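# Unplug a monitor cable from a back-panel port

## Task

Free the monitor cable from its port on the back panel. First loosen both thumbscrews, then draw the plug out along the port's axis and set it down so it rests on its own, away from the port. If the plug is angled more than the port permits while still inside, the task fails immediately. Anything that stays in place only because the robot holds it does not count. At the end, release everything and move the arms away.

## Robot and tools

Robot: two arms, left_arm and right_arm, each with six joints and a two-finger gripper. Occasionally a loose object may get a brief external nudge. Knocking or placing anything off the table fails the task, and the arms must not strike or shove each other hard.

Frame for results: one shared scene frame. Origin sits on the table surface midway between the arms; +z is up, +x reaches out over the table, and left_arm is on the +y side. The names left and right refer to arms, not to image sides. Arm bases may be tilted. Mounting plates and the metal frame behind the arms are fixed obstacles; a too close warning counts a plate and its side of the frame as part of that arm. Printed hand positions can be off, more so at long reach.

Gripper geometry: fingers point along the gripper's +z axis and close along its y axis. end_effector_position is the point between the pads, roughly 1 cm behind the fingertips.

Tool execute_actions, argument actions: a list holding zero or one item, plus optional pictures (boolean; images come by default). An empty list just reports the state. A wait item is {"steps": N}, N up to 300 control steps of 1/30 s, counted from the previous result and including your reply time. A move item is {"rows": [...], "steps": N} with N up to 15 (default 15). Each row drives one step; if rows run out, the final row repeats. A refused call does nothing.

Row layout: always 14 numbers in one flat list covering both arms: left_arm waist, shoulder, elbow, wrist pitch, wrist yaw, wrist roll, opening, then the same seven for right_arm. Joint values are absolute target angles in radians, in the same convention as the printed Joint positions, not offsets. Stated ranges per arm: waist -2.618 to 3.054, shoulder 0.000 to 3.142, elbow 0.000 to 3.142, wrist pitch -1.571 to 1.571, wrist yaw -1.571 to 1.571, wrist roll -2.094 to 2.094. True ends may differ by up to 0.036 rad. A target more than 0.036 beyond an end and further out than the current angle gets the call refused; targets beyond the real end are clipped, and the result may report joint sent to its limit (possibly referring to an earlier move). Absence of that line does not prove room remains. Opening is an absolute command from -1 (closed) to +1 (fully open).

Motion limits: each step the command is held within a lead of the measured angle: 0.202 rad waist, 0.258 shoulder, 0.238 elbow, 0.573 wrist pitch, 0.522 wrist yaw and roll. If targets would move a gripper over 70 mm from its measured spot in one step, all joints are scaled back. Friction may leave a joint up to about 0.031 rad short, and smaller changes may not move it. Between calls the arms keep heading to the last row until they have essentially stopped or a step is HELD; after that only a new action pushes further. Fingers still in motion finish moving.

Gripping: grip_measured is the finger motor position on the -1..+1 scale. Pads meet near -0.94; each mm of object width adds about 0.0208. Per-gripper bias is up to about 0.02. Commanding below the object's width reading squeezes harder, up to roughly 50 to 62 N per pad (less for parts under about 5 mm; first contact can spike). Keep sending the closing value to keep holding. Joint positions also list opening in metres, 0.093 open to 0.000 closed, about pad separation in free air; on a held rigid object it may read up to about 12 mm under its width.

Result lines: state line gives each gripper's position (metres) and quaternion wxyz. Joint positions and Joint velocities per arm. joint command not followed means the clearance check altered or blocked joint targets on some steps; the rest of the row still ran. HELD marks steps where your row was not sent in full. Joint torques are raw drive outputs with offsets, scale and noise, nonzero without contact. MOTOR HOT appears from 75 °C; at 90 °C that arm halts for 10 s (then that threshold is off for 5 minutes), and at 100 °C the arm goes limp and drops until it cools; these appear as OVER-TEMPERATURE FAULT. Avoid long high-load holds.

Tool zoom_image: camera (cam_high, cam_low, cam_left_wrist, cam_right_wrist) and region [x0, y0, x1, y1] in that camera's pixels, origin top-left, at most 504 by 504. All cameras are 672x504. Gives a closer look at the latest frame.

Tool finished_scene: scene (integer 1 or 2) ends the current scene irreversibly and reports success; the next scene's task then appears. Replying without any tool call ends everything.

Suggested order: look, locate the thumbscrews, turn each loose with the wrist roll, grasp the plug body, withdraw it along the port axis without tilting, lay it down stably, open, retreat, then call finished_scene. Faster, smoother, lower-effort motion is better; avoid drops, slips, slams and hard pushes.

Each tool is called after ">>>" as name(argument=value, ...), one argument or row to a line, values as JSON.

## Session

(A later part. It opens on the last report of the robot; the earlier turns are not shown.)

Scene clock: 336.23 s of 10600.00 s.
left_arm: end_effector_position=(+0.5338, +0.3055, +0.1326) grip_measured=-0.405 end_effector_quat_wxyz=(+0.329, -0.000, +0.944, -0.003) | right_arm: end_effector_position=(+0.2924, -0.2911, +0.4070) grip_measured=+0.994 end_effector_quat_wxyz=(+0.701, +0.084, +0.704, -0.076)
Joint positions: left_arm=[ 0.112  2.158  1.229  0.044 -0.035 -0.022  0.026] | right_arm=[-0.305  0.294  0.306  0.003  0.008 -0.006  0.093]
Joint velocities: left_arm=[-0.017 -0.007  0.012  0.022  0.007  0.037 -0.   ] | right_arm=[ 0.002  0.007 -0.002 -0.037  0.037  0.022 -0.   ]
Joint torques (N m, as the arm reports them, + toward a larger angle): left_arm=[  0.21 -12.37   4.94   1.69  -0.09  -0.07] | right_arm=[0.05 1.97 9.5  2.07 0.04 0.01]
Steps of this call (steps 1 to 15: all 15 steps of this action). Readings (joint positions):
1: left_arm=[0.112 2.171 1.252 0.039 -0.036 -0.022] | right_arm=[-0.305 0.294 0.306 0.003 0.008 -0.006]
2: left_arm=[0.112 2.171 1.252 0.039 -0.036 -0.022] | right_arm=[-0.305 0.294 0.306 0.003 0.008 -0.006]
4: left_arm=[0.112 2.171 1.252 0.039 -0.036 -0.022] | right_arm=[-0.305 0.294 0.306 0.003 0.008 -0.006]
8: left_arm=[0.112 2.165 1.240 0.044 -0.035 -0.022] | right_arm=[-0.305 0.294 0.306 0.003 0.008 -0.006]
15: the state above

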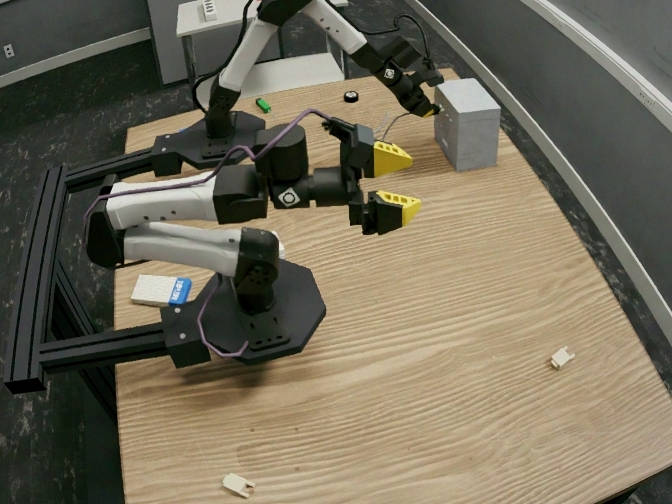

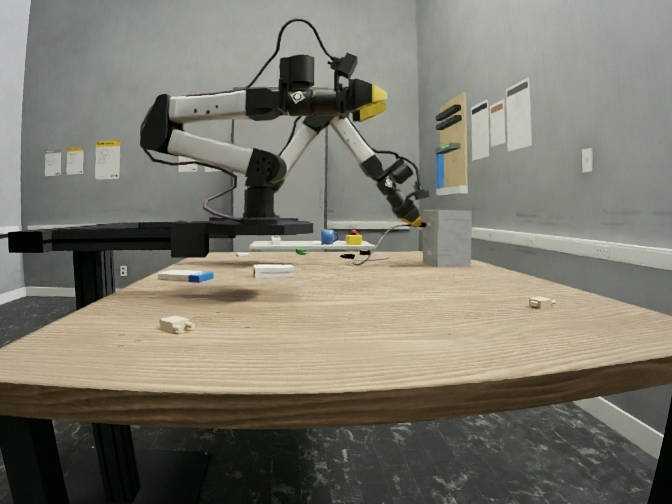

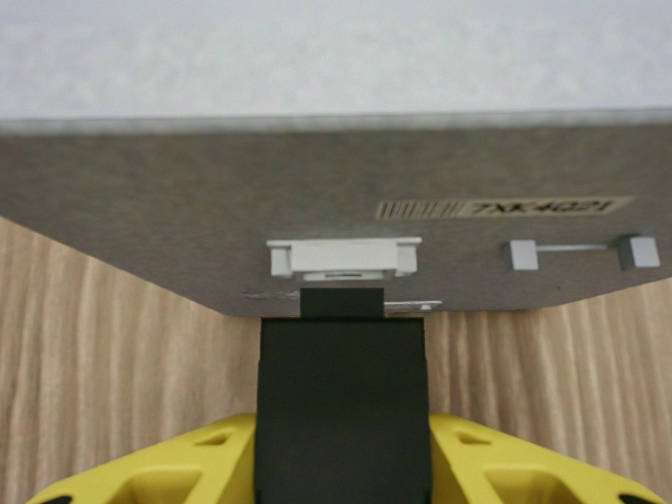

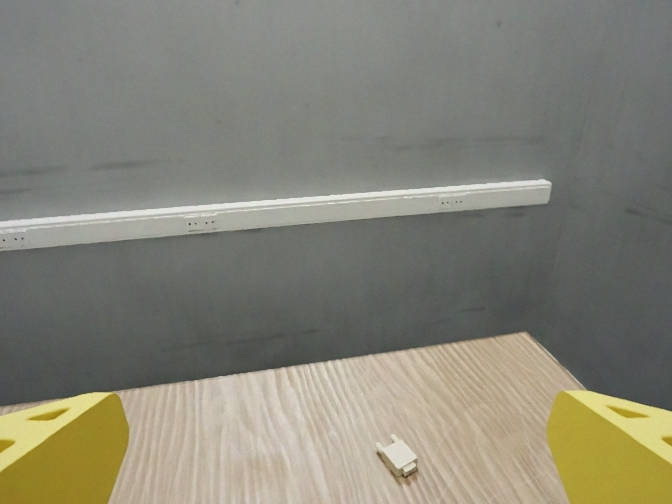

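The plug is out.

>>> execute_actions(
  actions=[
    {"rows":[[0.115,2.13,1.19,0.05,-0.04,-0.03,-0.42,-0.3,0.3,0.3,0,0,0,1],[0.115,2.12,1.17,0.06,-0.04,-0.03,-0.42,-0.3,0.3,0.3,0,0,0,1],[0.115,2.11,1.15,0.07,-0.04,-0.03,-0.42,-0.3,0.3,0.3,0,0,0,1],[0.115,2.1,1.13,0.08,-0.04,-0.03,-0.42,-0.3,0.3,0.3,0,0,0,1],[0.115,2.09,1.11,0.09,-0.04,-0.03,-0.42,-0.3,0.3,0.3,0,0,0,1],[0.115,2.09,1.09,0.11,-0.04,-0.03,-0.42,-0.3,0.3,0.3,0,0,0,1],[0.115,2.09,1.07,0.13,-0.04,-0.03,-0.42,-0.3,0.3,0.3,0,0,0,1],[0.115,2.1,1.05,0.16,-0.04,-0.03,-0.42,-0.3,0.3,0.3,0,0,0,1],[0.115,2.12,1.03,0.2,-0.04,-0.03,-0.42,-0.3,0.3,0.3,0,0,0,1],[0.115,2.14,1.01,0.24,-0.04,-0.03,-0.42,-0.3,0.3,0.3,0,0,0,1],[0.115,2.16,0.99,0.28,-0.04,-0.03,-0.42,-0.3,0.3,0.3,0,0,0,1],[0.115,2.18,0.97,0.32,-0.04,-0.03,-0.42,-0.3,0.3,0.3,0,0,0,1],[0.115,2.2,0.96,0.35,-0.04,-0.03,-0.42,-0.3,0.3,0.3,0,0,0,1],[0.115,2.22,0.96,0.38,-0.04,-0.03,-0.42,-0.3,0.3,0.3,0,0,0,1],[0.115,2.24,0.96,0.41,-0.04,-0.03,-0.42,-0.3,0.3,0.3,0,0,0,1]]},
  ],
  pictures=false,
)

>>> execute_actions(
  actions=[
    {"rows":[[0.115,2.26,0.96,0.44,-0.04,-0.03,-0.42,-0.3,0.3,0.3,0,0,0,1],[0.115,2.28,0.96,0.46,-0.04,-0.03,-0.42,-0.3,0.3,0.3,0,0,0,1],[0.115,2.3,0.96,0.48,-0.04,-0.03,-0.42,-0.3,0.3,0.3,0,0,0,1],[0.115,2.32,0.96,0.48,-0.04,-0.03,-0.42,-0.3,0.3,0.3,0,0,0,1]]},
  ],
)

Scene clock: 345.60 s of 10600.00 s.
left_arm: end_effector_position=(+0.4854, +0.3064, +0.0800) grip_measured=-0.405 end_effector_quat_wxyz=(+0.317, +0.000, +0.948, -0.003) | right_arm: end_effector_position=(+0.2924, -0.2911, +0.4070) grip_measured=+0.994 end_effector_quat_wxyz=(+0.701, +0.084, +0.704, -0.076)
Joint positions: left_arm=[ 0.112  2.186  0.992  0.285 -0.035 -0.022  0.026] | right_arm=[-0.305  0.294  0.306  0.003  0.008 -0.006  0.093]
Joint velocities: left_arm=[-0.002  0.701 -0.222  0.711 -0.007 -0.037  0.   ] | right_arm=[ 0.012  0.002  0.002 -0.051  0.066  0.007  0.   ]
Joint torques (N m, as the arm reports them, + toward a larger angle): left_arm=[ 0.15 -9.39  4.05  1.86 -0.06 -0.05] | right_arm=[0.07 1.84 9.3  2.12 0.01 0.03]
Steps of this call (steps 1 to 15: the robot went on to your last target; steps 16 to 90: nothing new was sent; then 5.87 s passed at rest; steps 91 to 105: all 15 steps of this action). Readings (joint positions):
91: left_arm=[0.112 2.156 1.226 0.046 -0.035 -0.022] | right_arm=[-0.305 0.294 0.306 0.003 0.008 -0.006]
92: left_arm=[0.112 2.151 1.217 0.049 -0.035 -0.022] | right_arm=[-0.305 0.294 0.306 0.003 0.008 -0.006]
94: left_arm=[0.112 2.133 1.185 0.058 -0.035 -0.022] | right_arm=[-0.305 0.294 0.306 0.003 0.008 -0.006]
98: left_arm=[0.112 2.102 1.108 0.096 -0.035 -0.022] | right_arm=[-0.305 0.294 0.306 0.003 0.008 -0.006]
105: the state above

Scene clock: 346.10 s of 10600.00 s.
left_arm: end_effector_position=(+0.4868, +0.3057, +0.0440) grip_measured=-0.405 end_effector_quat_wxyz=(+0.332, -0.001, +0.943, -0.003) | right_arm: end_effector_position=(+0.2924, -0.2911, +0.4070) grip_measured=+0.994 end_effector_quat_wxyz=(+0.701, +0.084, +0.704, -0.076)
Joint positions: left_arm=[ 0.112  2.319  0.98   0.461 -0.035 -0.023  0.026] | right_arm=[-0.305  0.294  0.306  0.003  0.008 -0.006  0.093]
Joint velocities: left_arm=[ 0.002 -0.012 -0.002  0.11  -0.081 -0.051 -0.   ] | right_arm=[ 0.017  0.002  0.002 -0.022  0.007  0.007 -0.001]
Joint torques (N m, as the arm reports them, + toward a larger angle): left_arm=[  0.17 -10.33   3.24   1.89  -0.06  -0.05] | right_arm=[0.25 1.78 9.63 2.1  0.01 0.05]
Steps of this call (steps 1 to 15: all 15 steps of this action). Readings (joint positions):
1: left_arm=[0.112 2.211 0.986 0.310 -0.035 -0.023] | right_arm=[-0.305 0.294 0.306 0.003 0.008 -0.006]
2: left_arm=[0.112 2.236 0.982 0.335 -0.035 -0.023] | right_arm=[-0.305 0.294 0.306 0.003 0.008 -0.006]
4: left_arm=[0.112 2.280 0.980 0.379 -0.035 -0.023] | right_arm=[-0.305 0.294 0.306 0.003 0.008 -0.006]
8: left_arm=[0.112 2.319 0.980 0.421 -0.035 -0.023] | right_arm=[-0.305 0.294 0.306 0.003 0.008 -0.006]
15: the state above

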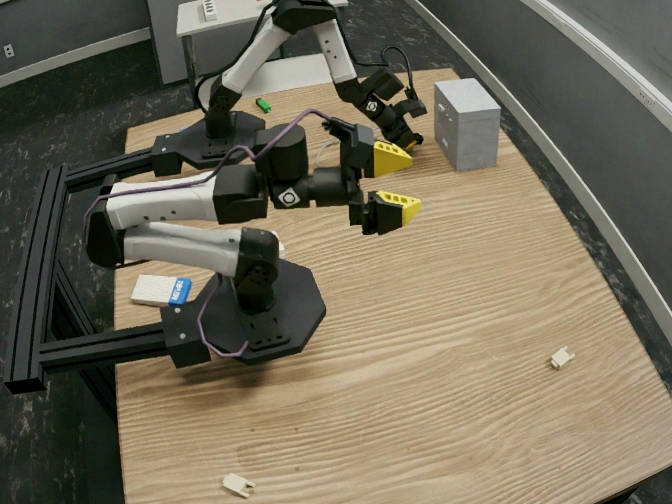

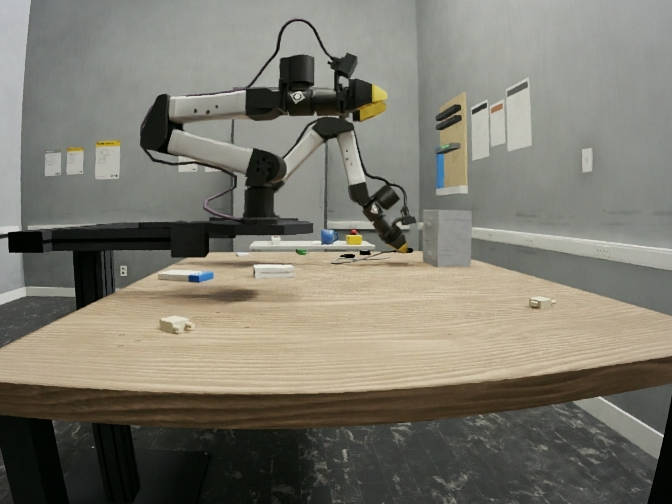

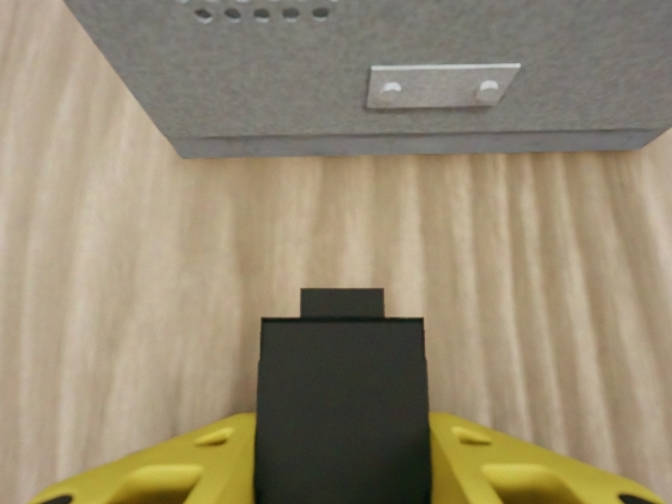

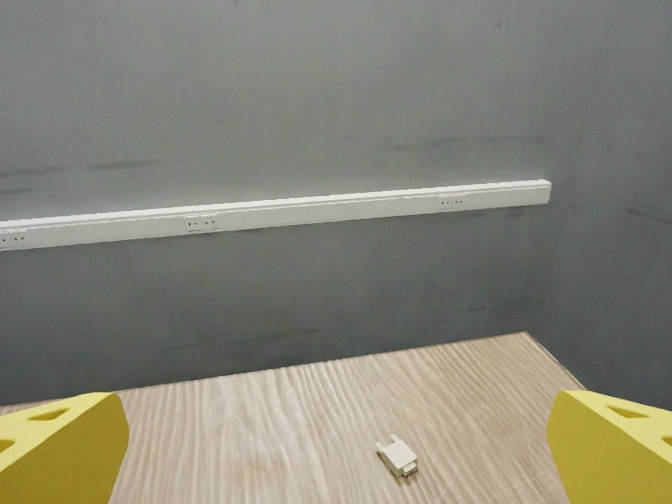

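>>> execute_actions(
  actions=[
    {"rows":[[0.115,2.335,0.96,0.49,-0.04,-0.03,-0.42,-0.3,0.3,0.3,0,0,0,1],[0.115,2.35,0.96,0.5,-0.04,-0.03,-0.42,-0.3,0.3,0.3,0,0,0,1],[0.115,2.365,0.96,0.51,-0.04,-0.03,-0.42,-0.3,0.3,0.3,0,0,0,1],[0.115,2.38,0.96,0.52,-0.04,-0.03,-0.42,-0.3,0.3,0.3,0,0,0,1],[0.115,2.39,0.96,0.52,-0.04,-0.03,-0.42,-0.3,0.3,0.3,0,0,0,1],[0.115,2.4,0.96,0.52,-0.04,-0.03,-0.42,-0.3,0.3,0.3,0,0,0,1],[0.115,2.41,0.96,0.52,-0.04,-0.03,-0.42,-0.3,0.3,0.3,0,0,0,1],[0.115,2.42,0.96,0.52,-0.04,-0.03,-0.42,-0.3,0.3,0.3,0,0,0,1]]},
  ],
  pictures=false,
)

>>> execute_actions(
  actions=[
    {"rows":[[0.115,2.42,0.96,0.52,-0.04,-0.03,0.3,-0.3,0.3,0.3,0,0,0,1]],"steps":10},
  ],
  pictures=false,
)

>>> execute_actions(
  actions=[
    {"rows":[[0.115,2.35,0.95,0.5,-0.04,-0.03,0.3,-0.3,0.3,0.3,0,0,0,1],[0.115,2.25,0.92,0.45,-0.04,-0.03,0.3,-0.3,0.3,0.3,0,0,0,1],[0.115,1.95,0.82,0.3,-0.04,-0.03,0.3,-0.3,0.3,0.3,0,0,0,1]]},
  ],
)

Scene clock: 352.00 s of 10600.00 s.
left_arm: end_effector_position=(+0.4730, +0.3056, +0.0089) grip_measured=-0.405 end_effector_quat_wxyz=(+0.310, +0.000, +0.951, -0.002) | right_arm: end_effector_position=(+0.2924, -0.2911, +0.4070) grip_measured=+0.994 end_effector_quat_wxyz=(+0.701, +0.084, +0.704, -0.076)
Joint positions: left_arm=[ 0.112  2.415  0.98   0.512 -0.036 -0.023  0.026] | right_arm=[-0.305  0.294  0.306  0.003  0.008 -0.006  0.093]
Joint velocities: left_arm=[ 0.002  0.022  0.007 -0.007  0.022  0.066 -0.   ] | right_arm=[-0.002  0.007 -0.002 -0.007 -0.007 -0.081 -0.001]
Joint torques (N m, as the arm reports them, + toward a larger angle): left_arm=[  0.32 -10.09   2.6    1.78  -0.08  -0.04] | right_arm=[ 0.2   1.86  9.38  2.1   0.02 -0.01]
Steps of this call (steps 1 to 15: the robot went on to your last target; steps 16 to 90: nothing new was sent; then 2.40 s passed at rest; steps 91 to 105: all 15 steps of this action). Readings (joint positions):
91: left_arm=[0.112 2.319 0.980 0.467 -0.035 -0.023] | right_arm=[-0.305 0.294 0.306 0.003 0.008 -0.006]
92: left_arm=[0.112 2.321 0.980 0.471 -0.035 -0.023] | right_arm=[-0.305 0.294 0.306 0.003 0.008 -0.006]
94: left_arm=[0.112 2.335 0.980 0.489 -0.035 -0.023] | right_arm=[-0.305 0.294 0.306 0.003 0.008 -0.006]
98: left_arm=[0.112 2.385 0.980 0.507 -0.035 -0.023] | right_arm=[-0.305 0.294 0.306 0.003 0.008 -0.006]
105: the state above

Scene clock: 352.33 s of 10600.00 s.
left_arm: end_effector_position=(+0.4732, +0.3056, +0.0090) grip_measured=+0.298 end_effector_quat_wxyz=(+0.310, +0.000, +0.951, -0.002) | right_arm: end_effector_position=(+0.2924, -0.2911, +0.4070) grip_measured=+0.994 end_effector_quat_wxyz=(+0.701, +0.084, +0.704, -0.076)
Joint positions: left_arm=[ 0.112  2.415  0.98   0.512 -0.036 -0.023  0.059] | right_arm=[-0.305  0.294  0.306  0.003  0.008 -0.006  0.093]
Joint velocities: left_arm=[ 0.002  0.007 -0.002 -0.007 -0.022  0.022  0.   ] | right_arm=[ 0.012 -0.012 -0.012 -0.051  0.095 -0.022 -0.   ]
Joint torques (N m, as the arm reports them, + toward a larger angle): left_arm=[  0.35 -10.07   2.55   1.76  -0.05  -0.06] | right_arm=[ 0.1   1.94  9.29  2.13 -0.01 -0.01]
Steps of this call (steps 1 to 10: all 10 steps of this action). Readings (joint positions):
1: left_arm=[0.112 2.415 0.980 0.512 -0.036 -0.023] | right_arm=[-0.305 0.294 0.306 0.003 0.008 -0.006]
2: left_arm=[0.112 2.415 0.980 0.512 -0.036 -0.023] | right_arm=[-0.305 0.294 0.306 0.003 0.008 -0.006]
4: left_arm=[0.112 2.415 0.980 0.512 -0.036 -0.023] | right_arm=[-0.305 0.294 0.306 0.003 0.008 -0.006]
8: left_arm=[0.112 2.415 0.980 0.512 -0.036 -0.023] | right_arm=[-0.305 0.294 0.306 0.003 0.008 -0.006]
10: the state above

Scene clock: 352.83 s of 10600.00 s.
left_arm: end_effector_position=(+0.4718, +0.3084, +0.1483) grip_measured=+0.298 end_effector_quat_wxyz=(+0.382, -0.002, +0.924, -0.005) | right_arm: end_effector_position=(+0.2924, -0.2911, +0.4070) grip_measured=+0.994 end_effector_quat_wxyz=(+0.701, +0.084, +0.704, -0.076)
Joint positions: left_arm=[ 0.112  1.935  0.833  0.332 -0.036 -0.023  0.059] | right_arm=[-0.305  0.294  0.306  0.003  0.008 -0.006  0.093]
Joint velocities: left_arm=[-0.017  0.085 -0.007 -0.183 -0.022 -0.007 -0.   ] | right_arm=[ 0.022  0.002 -0.007 -0.066 -0.007 -0.037  0.   ]
Joint torques (N m, as the arm reports them, + toward a larger angle): left_arm=[ 0.13 -7.8   5.14  1.86 -0.07 -0.05] | right_arm=[0.01 1.88 9.33 2.09 0.02 0.02]
Steps of this call (steps 1 to 15: all 15 steps of this action). Readings (joint positions):
1: left_arm=[0.112 2.410 0.978 0.509 -0.036 -0.023] | right_arm=[-0.305 0.294 0.306 0.003 0.008 -0.006]
2: left_arm=[0.112 2.386 0.966 0.495 -0.036 -0.023] | right_arm=[-0.305 0.294 0.306 0.003 0.008 -0.006]
4: left_arm=[0.112 2.251 0.884 0.418 -0.036 -0.023] | right_arm=[-0.305 0.294 0.306 0.003 0.008 -0.006]
8: left_arm=[0.112 1.973 0.830 0.346 -0.036 -0.023] | right_arm=[-0.305 0.294 0.306 0.003 0.008 -0.006]
15: the state above

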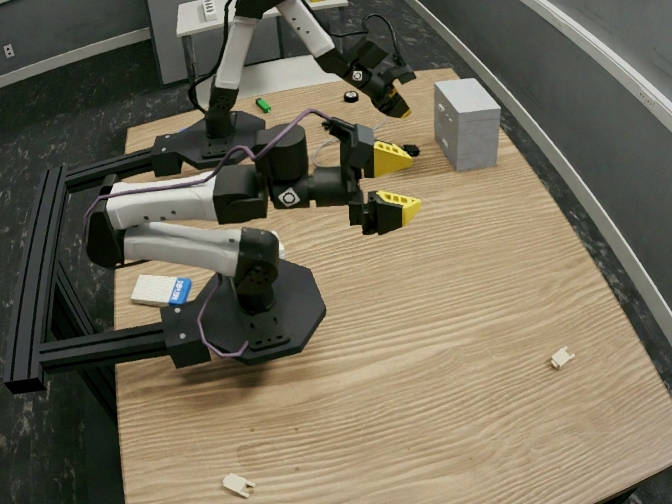

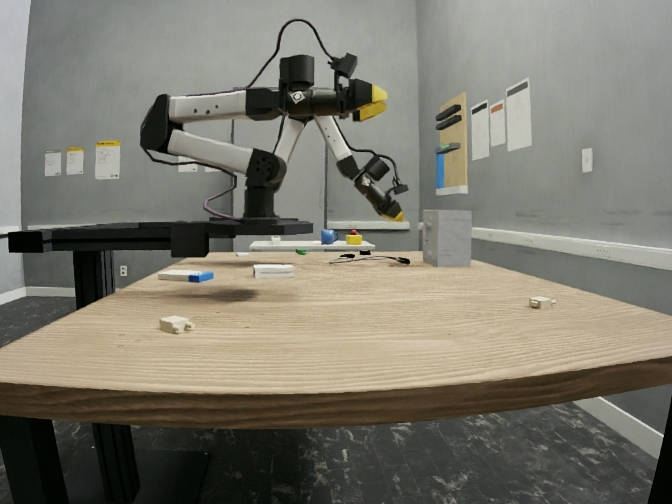

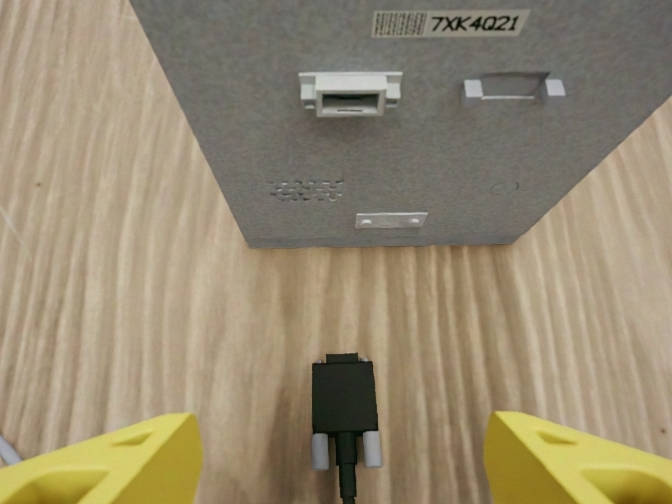

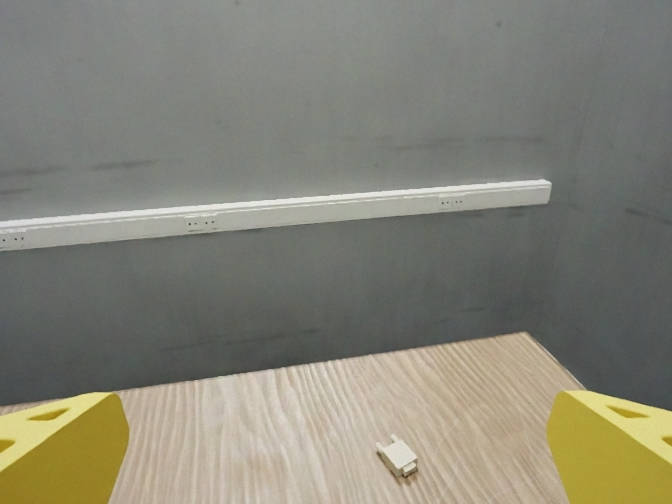

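>>> finished_scene(
  scene=2,
)

The scene is finished: the task was done.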